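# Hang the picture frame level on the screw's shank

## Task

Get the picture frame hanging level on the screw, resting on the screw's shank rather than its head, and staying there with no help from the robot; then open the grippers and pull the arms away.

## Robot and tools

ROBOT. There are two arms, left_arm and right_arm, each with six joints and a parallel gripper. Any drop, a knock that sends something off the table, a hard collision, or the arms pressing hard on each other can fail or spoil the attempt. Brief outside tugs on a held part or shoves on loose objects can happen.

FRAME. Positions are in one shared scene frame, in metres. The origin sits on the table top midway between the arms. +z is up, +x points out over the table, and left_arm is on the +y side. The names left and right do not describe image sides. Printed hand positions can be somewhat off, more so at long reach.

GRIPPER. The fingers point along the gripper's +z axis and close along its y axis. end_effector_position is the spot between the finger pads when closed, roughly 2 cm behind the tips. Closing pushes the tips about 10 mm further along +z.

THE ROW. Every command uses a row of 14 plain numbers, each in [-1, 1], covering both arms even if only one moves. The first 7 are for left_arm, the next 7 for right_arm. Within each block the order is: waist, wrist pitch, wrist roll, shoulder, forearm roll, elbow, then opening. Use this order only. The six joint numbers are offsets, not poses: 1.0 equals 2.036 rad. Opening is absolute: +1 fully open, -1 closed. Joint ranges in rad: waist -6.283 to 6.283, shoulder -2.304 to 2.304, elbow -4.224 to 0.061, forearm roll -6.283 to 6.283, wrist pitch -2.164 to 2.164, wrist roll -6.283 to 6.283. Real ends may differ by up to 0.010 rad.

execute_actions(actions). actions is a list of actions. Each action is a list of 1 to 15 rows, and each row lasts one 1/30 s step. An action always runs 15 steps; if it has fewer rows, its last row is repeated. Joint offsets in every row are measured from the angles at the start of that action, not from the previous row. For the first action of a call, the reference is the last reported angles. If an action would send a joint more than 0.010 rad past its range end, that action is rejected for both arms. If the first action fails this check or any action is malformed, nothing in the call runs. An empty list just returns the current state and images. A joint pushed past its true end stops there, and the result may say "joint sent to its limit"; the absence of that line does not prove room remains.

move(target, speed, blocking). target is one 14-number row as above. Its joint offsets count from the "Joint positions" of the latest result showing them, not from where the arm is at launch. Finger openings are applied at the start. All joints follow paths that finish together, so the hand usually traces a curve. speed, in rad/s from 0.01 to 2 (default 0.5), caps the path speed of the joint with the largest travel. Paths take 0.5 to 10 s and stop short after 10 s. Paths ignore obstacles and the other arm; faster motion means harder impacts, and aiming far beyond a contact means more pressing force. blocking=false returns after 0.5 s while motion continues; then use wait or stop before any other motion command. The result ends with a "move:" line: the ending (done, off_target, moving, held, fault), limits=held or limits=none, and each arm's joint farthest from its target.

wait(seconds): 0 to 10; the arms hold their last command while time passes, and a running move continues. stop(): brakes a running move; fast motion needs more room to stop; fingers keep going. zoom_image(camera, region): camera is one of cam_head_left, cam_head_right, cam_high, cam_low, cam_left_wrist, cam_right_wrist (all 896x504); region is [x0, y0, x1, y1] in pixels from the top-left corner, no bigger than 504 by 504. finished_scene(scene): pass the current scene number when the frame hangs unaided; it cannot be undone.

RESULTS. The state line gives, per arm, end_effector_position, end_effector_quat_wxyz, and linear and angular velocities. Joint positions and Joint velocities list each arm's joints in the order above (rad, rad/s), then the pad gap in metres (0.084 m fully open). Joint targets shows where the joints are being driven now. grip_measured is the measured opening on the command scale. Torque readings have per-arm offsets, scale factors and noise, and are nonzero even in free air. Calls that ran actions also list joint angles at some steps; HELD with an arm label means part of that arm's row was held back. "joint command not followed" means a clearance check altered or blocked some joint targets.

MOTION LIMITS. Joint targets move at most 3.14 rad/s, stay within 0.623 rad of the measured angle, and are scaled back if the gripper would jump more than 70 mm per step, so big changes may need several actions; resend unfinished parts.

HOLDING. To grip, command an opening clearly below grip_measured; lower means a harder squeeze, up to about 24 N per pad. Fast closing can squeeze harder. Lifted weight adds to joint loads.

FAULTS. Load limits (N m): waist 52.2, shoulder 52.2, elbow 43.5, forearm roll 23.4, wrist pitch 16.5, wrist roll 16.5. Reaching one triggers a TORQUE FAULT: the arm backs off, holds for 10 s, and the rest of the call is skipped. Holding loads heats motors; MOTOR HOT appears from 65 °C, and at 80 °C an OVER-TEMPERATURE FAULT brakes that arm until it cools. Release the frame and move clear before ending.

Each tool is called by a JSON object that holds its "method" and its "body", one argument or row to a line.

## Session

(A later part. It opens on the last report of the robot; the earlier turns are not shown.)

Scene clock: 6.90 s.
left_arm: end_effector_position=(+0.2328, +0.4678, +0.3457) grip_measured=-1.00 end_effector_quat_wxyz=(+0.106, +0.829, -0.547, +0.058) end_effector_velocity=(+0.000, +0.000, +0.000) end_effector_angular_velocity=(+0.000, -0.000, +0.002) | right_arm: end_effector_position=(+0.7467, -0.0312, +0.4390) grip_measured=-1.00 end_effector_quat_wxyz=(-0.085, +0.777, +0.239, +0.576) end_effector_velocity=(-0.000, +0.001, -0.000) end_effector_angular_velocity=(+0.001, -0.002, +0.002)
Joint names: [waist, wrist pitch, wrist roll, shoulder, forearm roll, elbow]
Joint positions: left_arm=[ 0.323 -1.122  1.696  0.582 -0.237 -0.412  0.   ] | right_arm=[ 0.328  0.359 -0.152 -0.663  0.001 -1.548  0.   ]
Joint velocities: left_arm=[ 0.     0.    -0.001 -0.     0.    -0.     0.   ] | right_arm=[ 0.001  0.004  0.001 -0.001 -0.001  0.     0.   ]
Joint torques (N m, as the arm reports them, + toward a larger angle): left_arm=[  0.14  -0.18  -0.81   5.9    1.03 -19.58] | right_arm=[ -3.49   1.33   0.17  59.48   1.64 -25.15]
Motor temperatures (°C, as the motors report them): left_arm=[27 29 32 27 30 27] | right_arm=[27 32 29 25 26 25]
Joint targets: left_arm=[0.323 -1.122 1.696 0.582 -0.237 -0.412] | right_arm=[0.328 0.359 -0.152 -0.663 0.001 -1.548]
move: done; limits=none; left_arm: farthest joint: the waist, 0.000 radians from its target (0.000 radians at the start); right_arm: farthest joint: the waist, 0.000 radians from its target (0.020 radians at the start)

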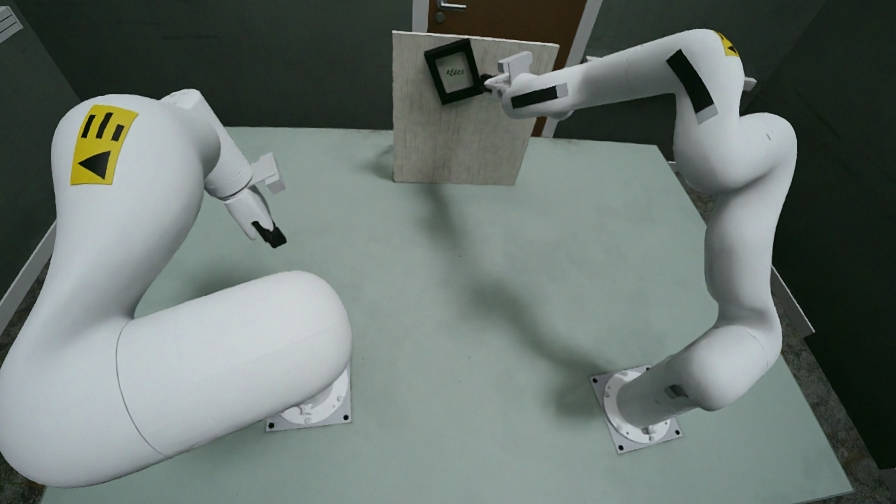

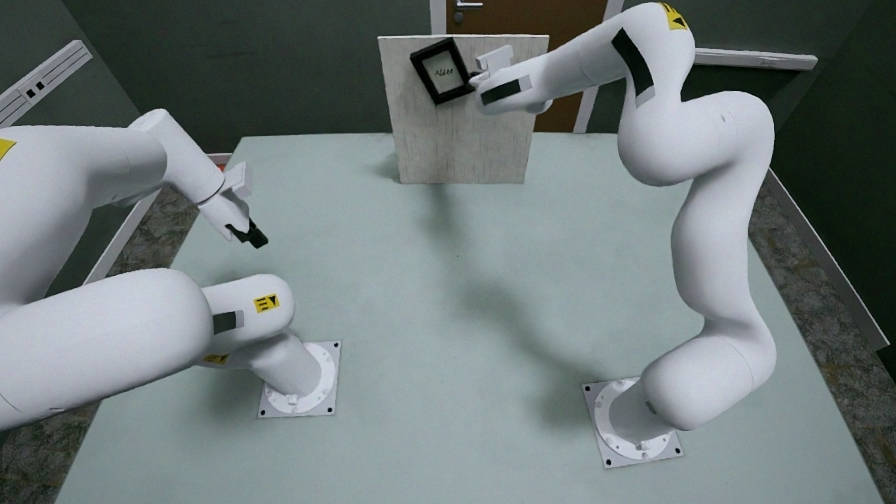

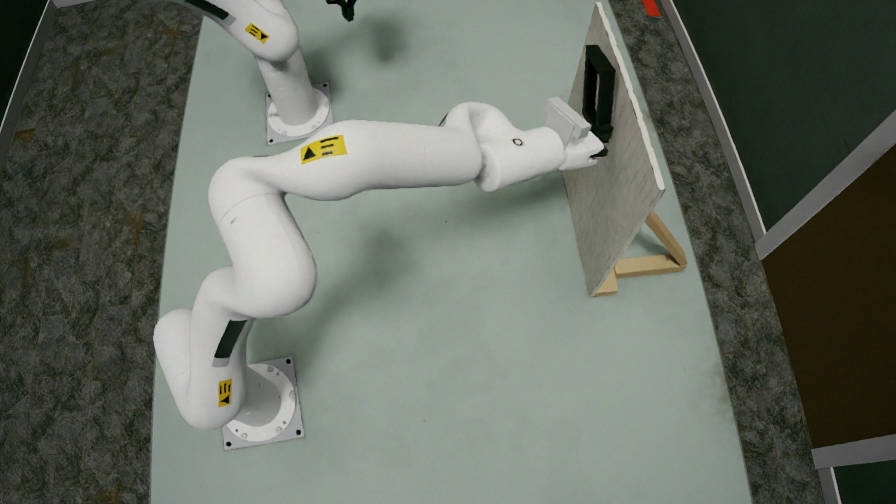

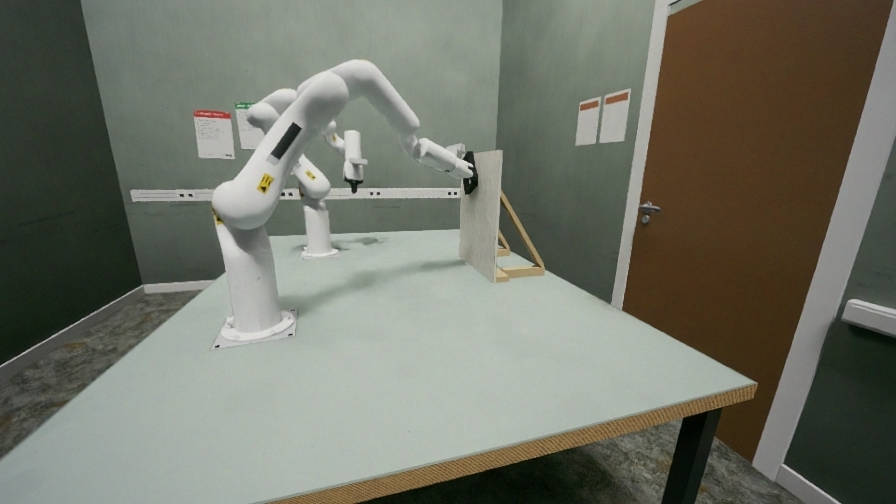

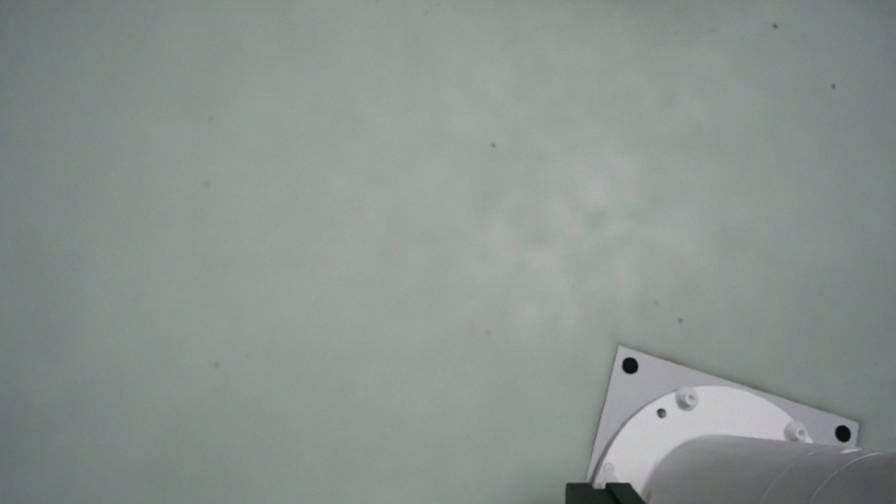

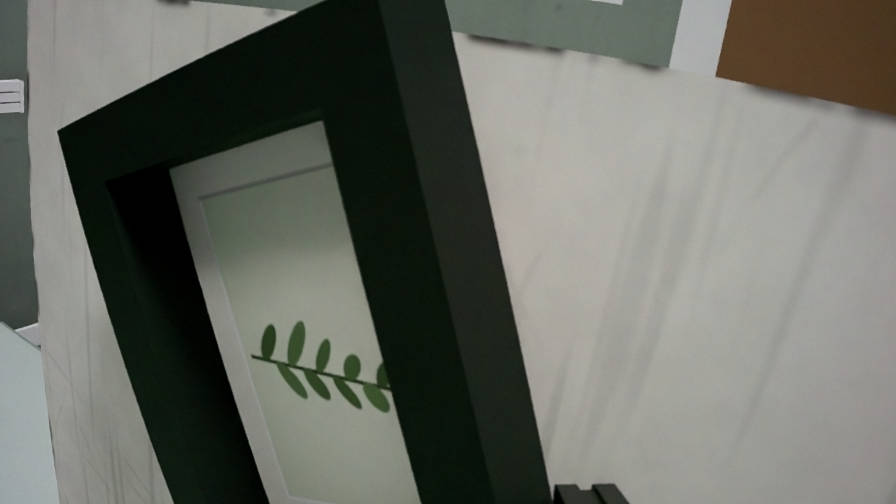

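{"method": "move", "body": {
  "target": [0,0,0,0,0,0,-1, -0.01,0,0,0.04,0,0,-1],
  "speed": 0.1
}}

{"method": "zoom_image", "body": {
  "camera": "cam_head_left",
  "region": [380, 20, 560, 190]
}}

Scene clock: 8.33 s.
left_arm: end_effector_position=(+0.2328, +0.4678, +0.3457) grip_measured=-1.00 end_effector_quat_wxyz=(+0.106, +0.829, -0.547, +0.058) end_effector_velocity=(-0.000, +0.000, +0.000) end_effector_angular_velocity=(+0.002, -0.000, -0.001) | right_arm: end_effector_position=(+0.7461, -0.0515, +0.5111) grip_measured=-1.00 end_effector_quat_wxyz=(-0.084, +0.756, +0.224, +0.609) end_effector_velocity=(+0.001, -0.001, +0.001) end_effector_angular_velocity=(+0.003, -0.001, -0.002)
Joint names: [waist, wrist pitch, wrist roll, shoulder, forearm roll, elbow]
Joint positions: left_arm=[ 0.323 -1.122  1.696  0.582 -0.237 -0.412  0.   ] | right_arm=[ 0.307  0.359 -0.152 -0.582  0.001 -1.548  0.   ]
Joint velocities: left_arm=[-0.     0.    -0.     0.001  0.002 -0.     0.   ] | right_arm=[-0.001  0.001  0.     0.     0.002 -0.001  0.   ]
Joint torques (N m, as the arm reports them, + toward a larger angle): left_arm=[  0.2   -0.15  -0.82   6.34   1.04 -19.74] | right_arm=[ -6.65   1.36   0.19  58.23   1.7  -25.95]
Motor temperatures (°C, as the motors report them): left_arm=[27 29 32 27 30 28] | right_arm=[27 32 29 25 26 25]
Joint targets: left_arm=[0.323 -1.122 1.696 0.582 -0.237 -0.412] | right_arm=[0.307 0.359 -0.152 -0.582 0.001 -1.548]
move: done; limits=none; left_arm: farthest joint: the waist, 0.000 radians from its target (0.000 radians at the start); right_arm: farthest joint: the waist, 0.000 radians from its target (0.020 radians at the start)

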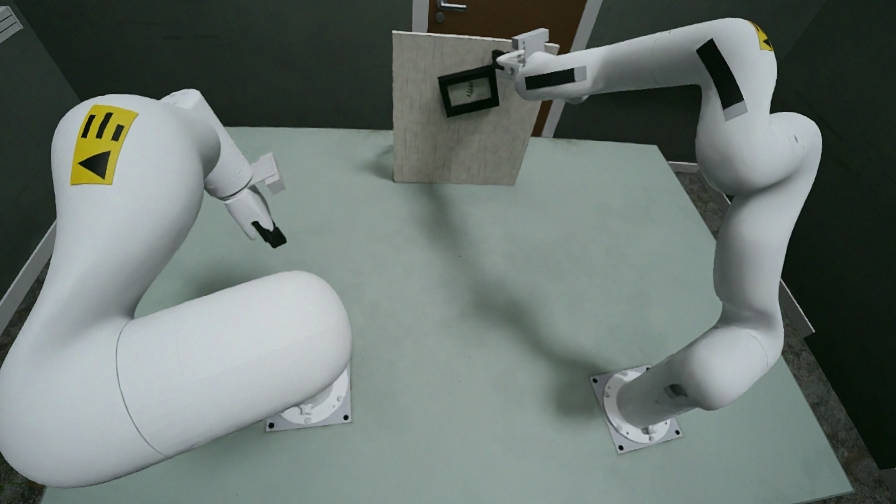

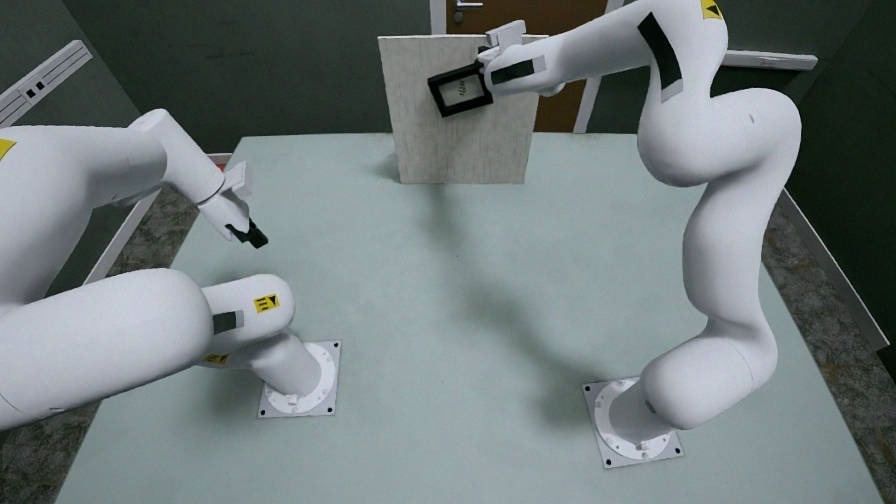

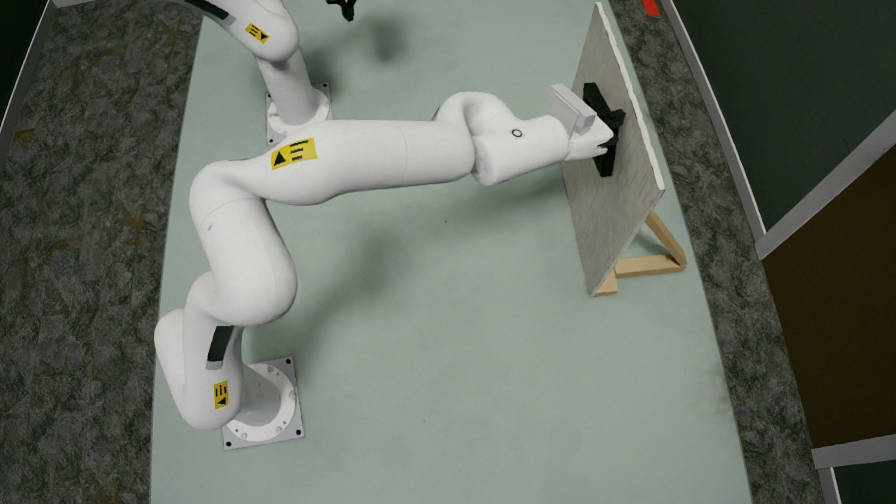

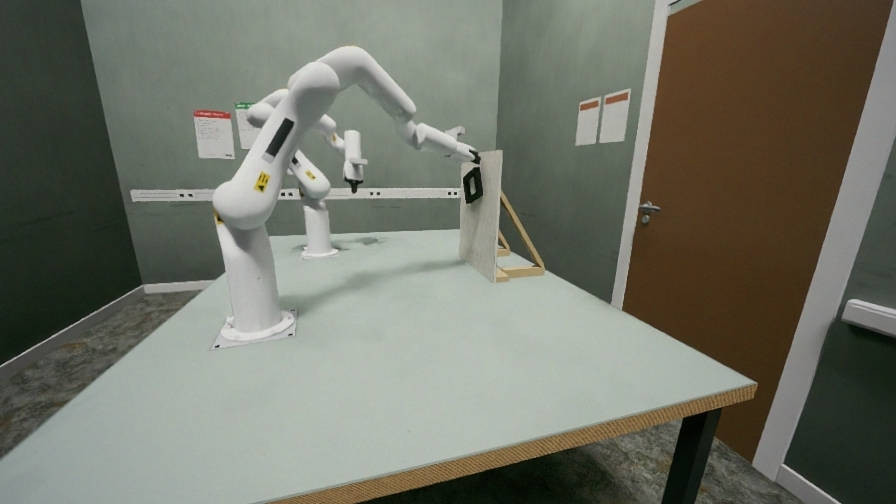

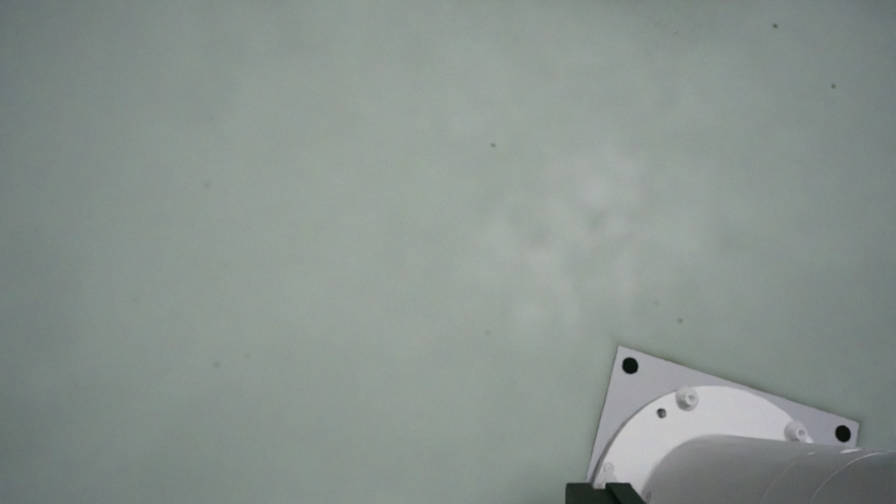

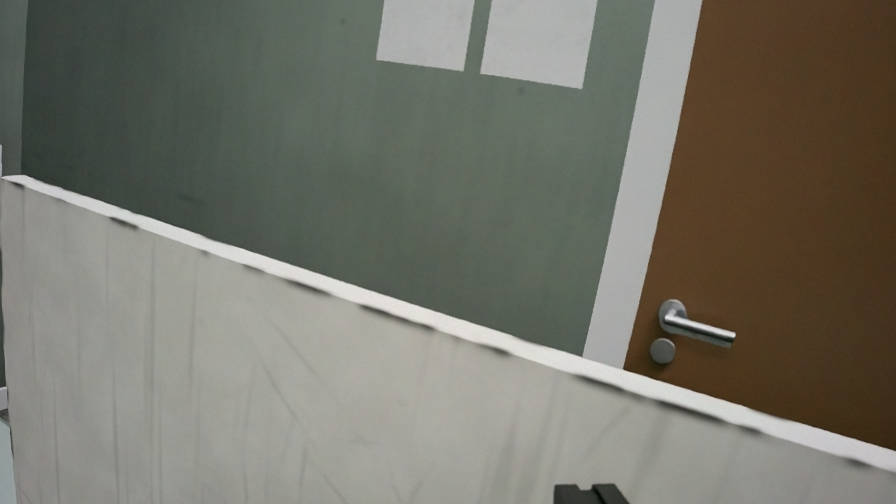

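Region (380, 20, 560, 190) of cam_head_left's 896x504 image, scaled by 2.800, with more detail than that image has.

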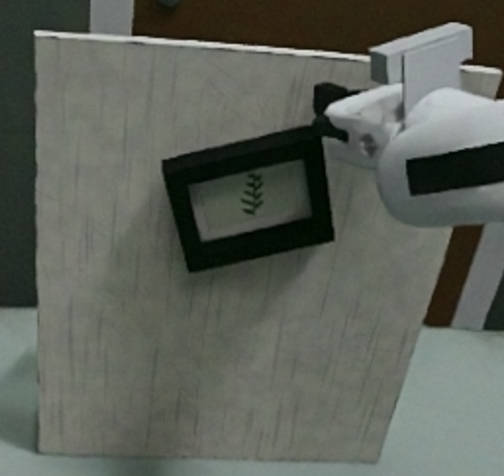

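{"method": "move", "body": {
  "target": [0,0,0,0,0,0,-1, 0,0,0,0,0,0.05,1],
  "speed": 0.3
}}

Scene clock: 10.23 s.
left_arm: end_effector_position=(+0.2328, +0.4678, +0.3457) grip_measured=-1.00 end_effector_quat_wxyz=(+0.106, +0.829, -0.547, +0.058) end_effector_velocity=(-0.000, +0.001, -0.000) end_effector_angular_velocity=(+0.002, +0.001, -0.000) | right_arm: end_effector_position=(+0.7265, -0.0603, +0.4443) grip_measured=+1.00 end_effector_quat_wxyz=(-0.078, +0.785, +0.233, +0.569) end_effector_velocity=(-0.000, -0.001, -0.004) end_effector_angular_velocity=(-0.002, +0.006, -0.001)
Joint names: [waist, wrist pitch, wrist roll, shoulder, forearm roll, elbow]
Joint positions: left_arm=[ 0.323 -1.122  1.696  0.582 -0.237 -0.412  0.   ] | right_arm=[ 0.307  0.359 -0.152 -0.582  0.001 -1.446  0.084]
Joint velocities: left_arm=[ 0.     0.    -0.001 -0.     0.002 -0.     0.   ] | right_arm=[-0.001 -0.001  0.002 -0.002 -0.001  0.003  0.   ]
Joint torques (N m, as the arm reports them, + toward a larger angle): left_arm=[ -0.07  -0.2   -0.86   5.46   0.91 -19.65] | right_arm=[ -6.16   1.22   0.13  57.21   1.79 -24.91]
Motor temperatures (°C, as the motors report them): left_arm=[27 29 32 27 30 28] | right_arm=[27 32 29 25 26 25]
Joint targets: left_arm=[0.323 -1.122 1.696 0.582 -0.237 -0.412] | right_arm=[0.307 0.359 -0.152 -0.582 0.001 -1.446]
move: done; limits=none; left_arm: farthest joint: the waist, 0.000 radians from its target (0.000 radians at the start); right_arm: farthest joint: the waist, 0.000 radians from its target (0.000 radians at the start)

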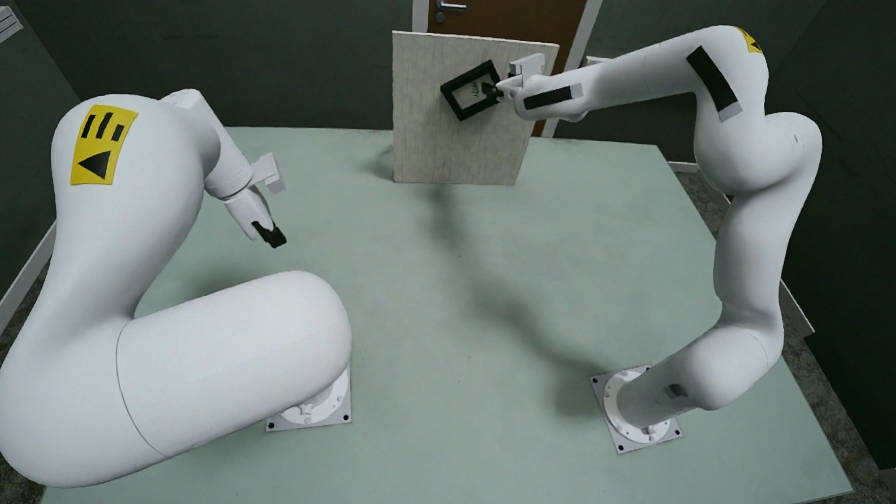

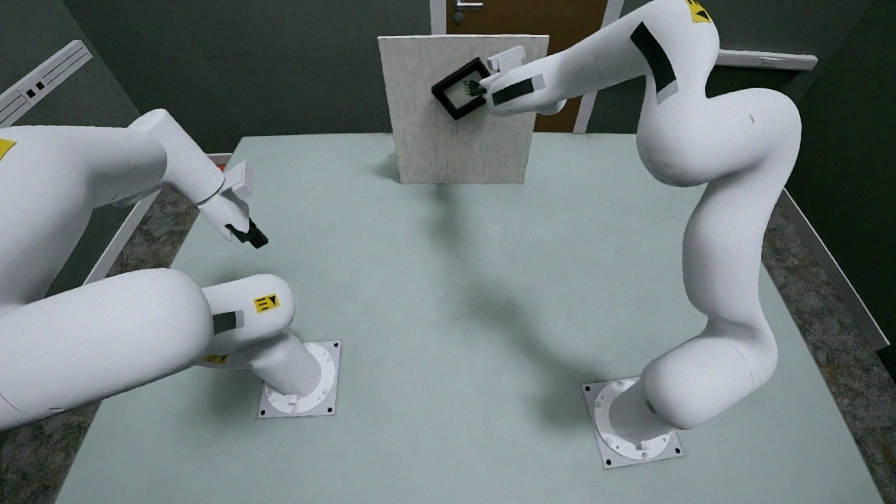

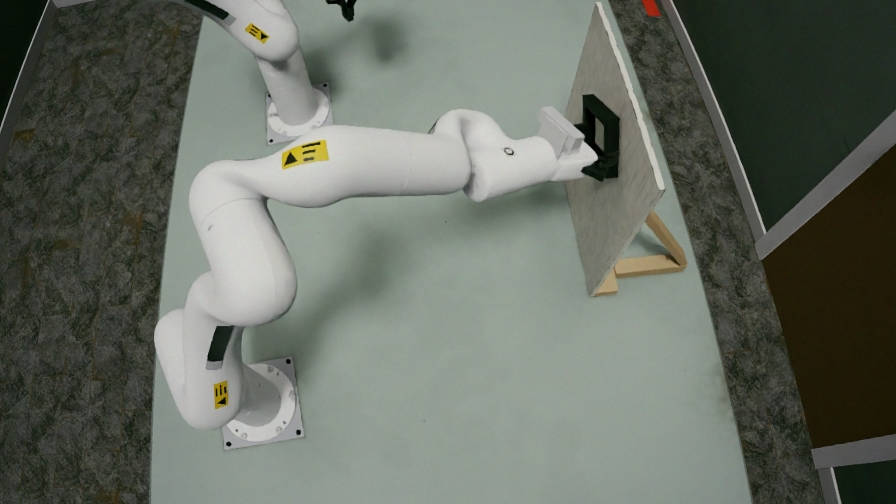

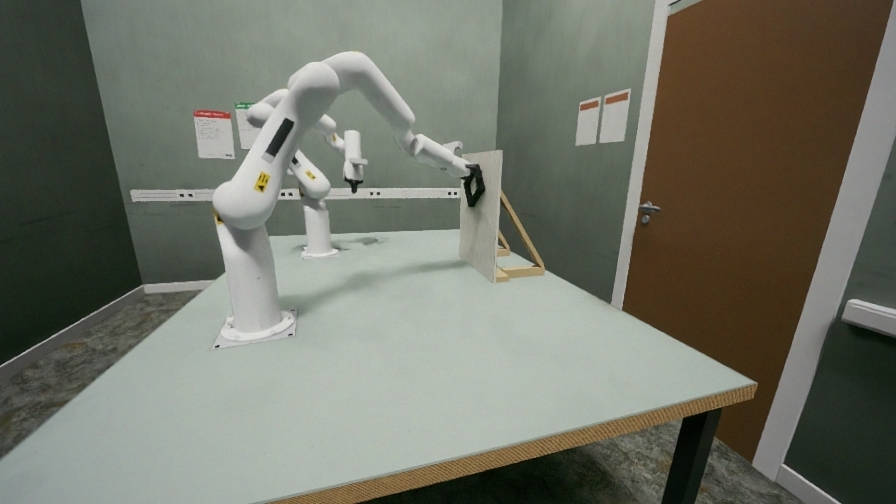

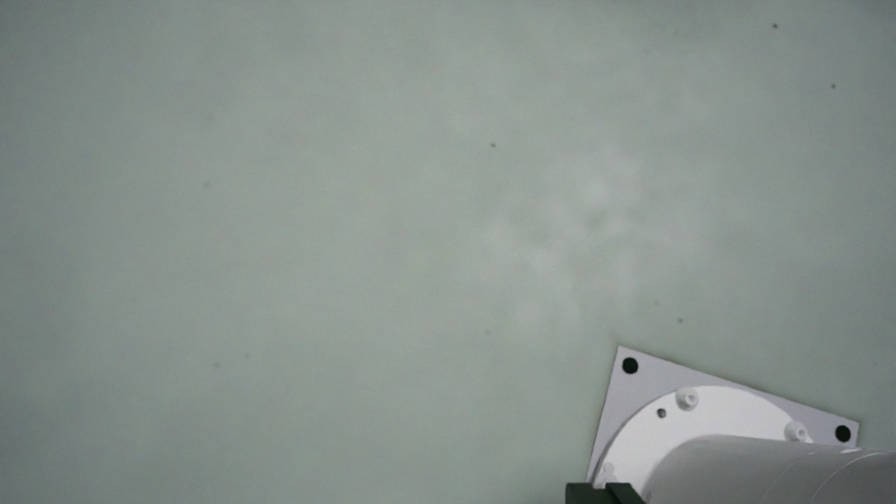

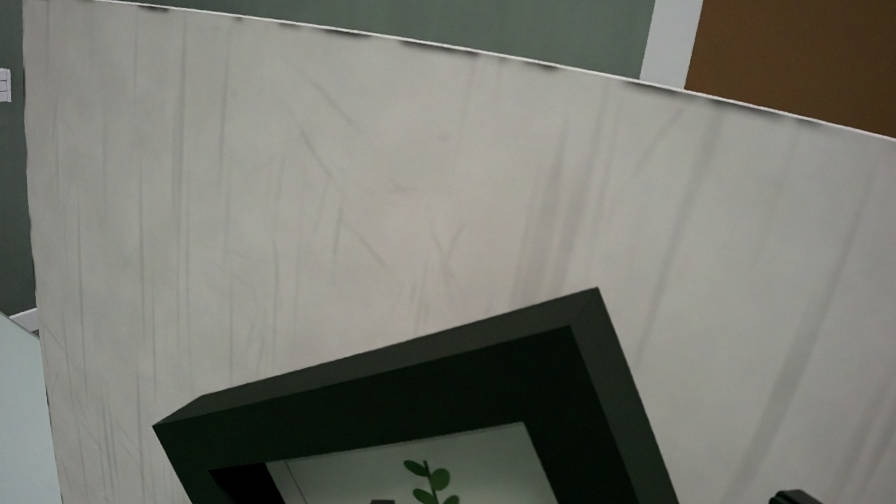

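{"method": "move", "body": {
  "target": [0,0,0,0,0,0,-1, 0,0,0,0.084,0,0.113,1],
  "speed": 0.3
}}

Scene clock: 11.67 s.
left_arm: end_effector_position=(+0.2328, +0.4678, +0.3457) grip_measured=-1.00 end_effector_quat_wxyz=(+0.106, +0.829, -0.547, +0.058) end_effector_velocity=(+0.000, -0.000, +0.000) end_effector_angular_velocity=(-0.000, -0.000, +0.000) | right_arm: end_effector_position=(+0.6590, -0.0909, +0.4379) grip_measured=+1.00 end_effector_quat_wxyz=(-0.075, +0.801, +0.237, +0.545) end_effector_velocity=(-0.000, -0.001, -0.001) end_effector_angular_velocity=(+0.002, +0.002, -0.002)
Joint names: [waist, wrist pitch, wrist roll, shoulder, forearm roll, elbow]
Joint positions: left_arm=[ 0.323 -1.122  1.696  0.582 -0.237 -0.412  0.   ] | right_arm=[ 0.307  0.359 -0.152 -0.411  0.001 -1.217  0.084]
Joint velocities: left_arm=[-0.     0.    -0.    -0.001 -0.001 -0.001  0.   ] | right_arm=[-0.001  0.001  0.002  0.     0.     0.002  0.   ]
Joint torques (N m, as the arm reports them, + toward a larger angle): left_arm=[  0.64  -0.17  -0.75   5.72   0.9  -19.69] | right_arm=[ -6.72   1.27   0.16  49.42   1.78 -24.43]
Motor temperatures (°C, as the motors report them): left_arm=[27 29 32 27 30 28] | right_arm=[27 32 29 25 26 25]
Joint targets: left_arm=[0.323 -1.122 1.696 0.582 -0.237 -0.412] | right_arm=[0.307 0.359 -0.152 -0.411 0.001 -1.216]
move: done; limits=none; left_arm: farthest joint: the waist, 0.000 radians from its target (0.000 radians at the start); right_arm: farthest joint: the elbow, 0.001 radians from its target (0.230 radians at the start)

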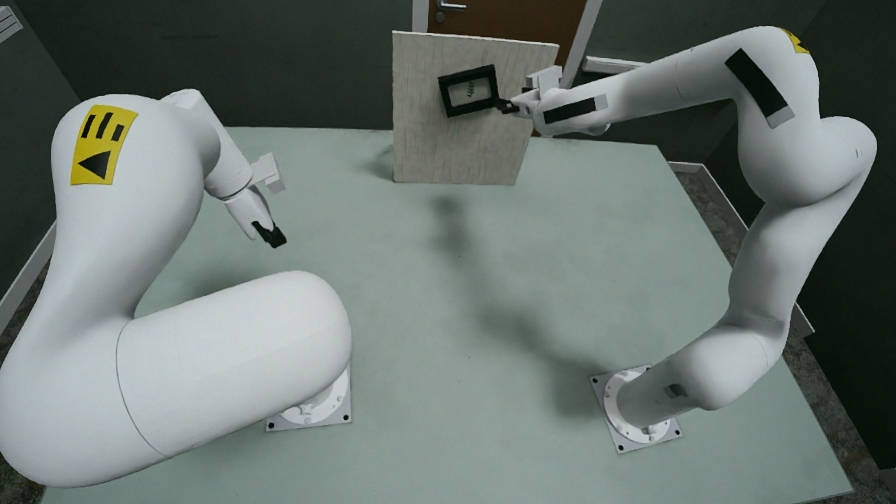

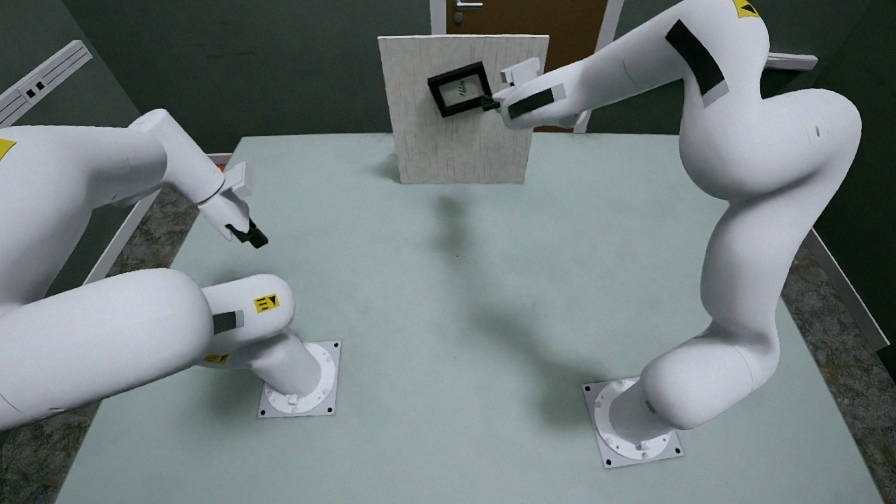

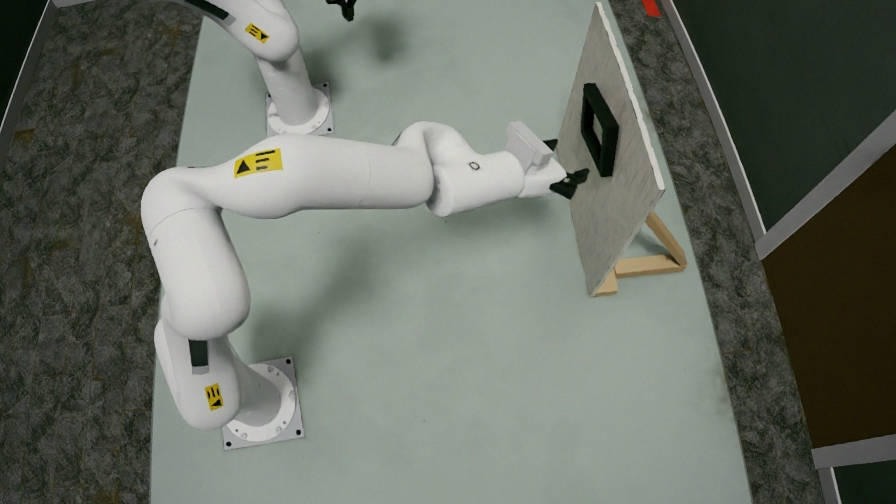

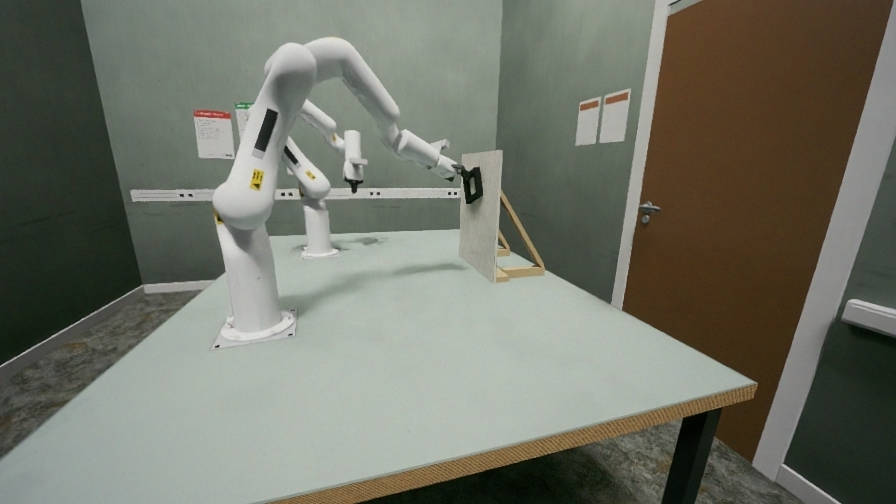

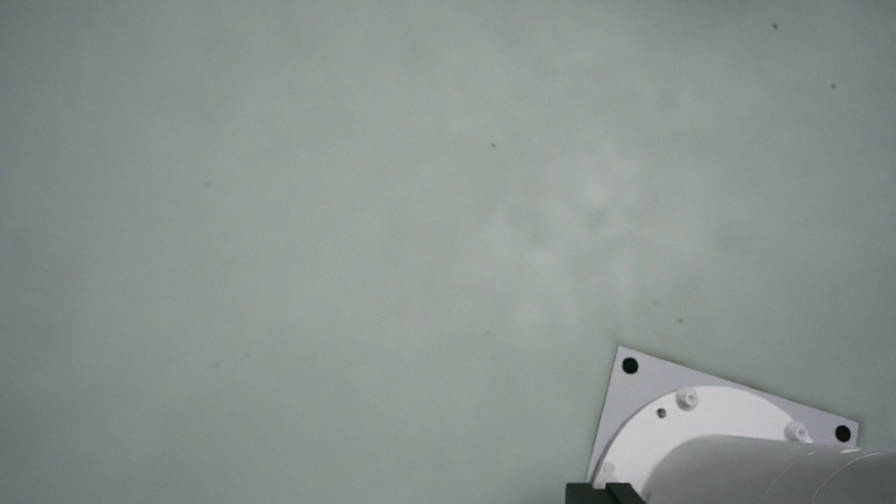

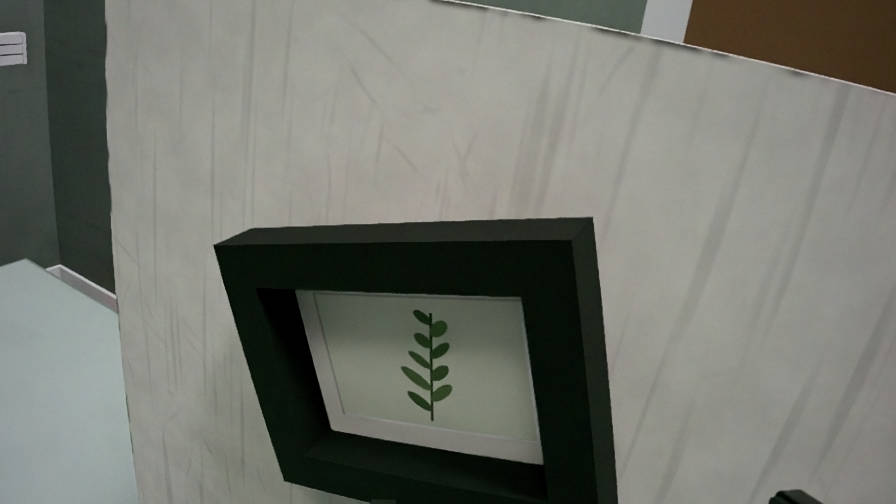

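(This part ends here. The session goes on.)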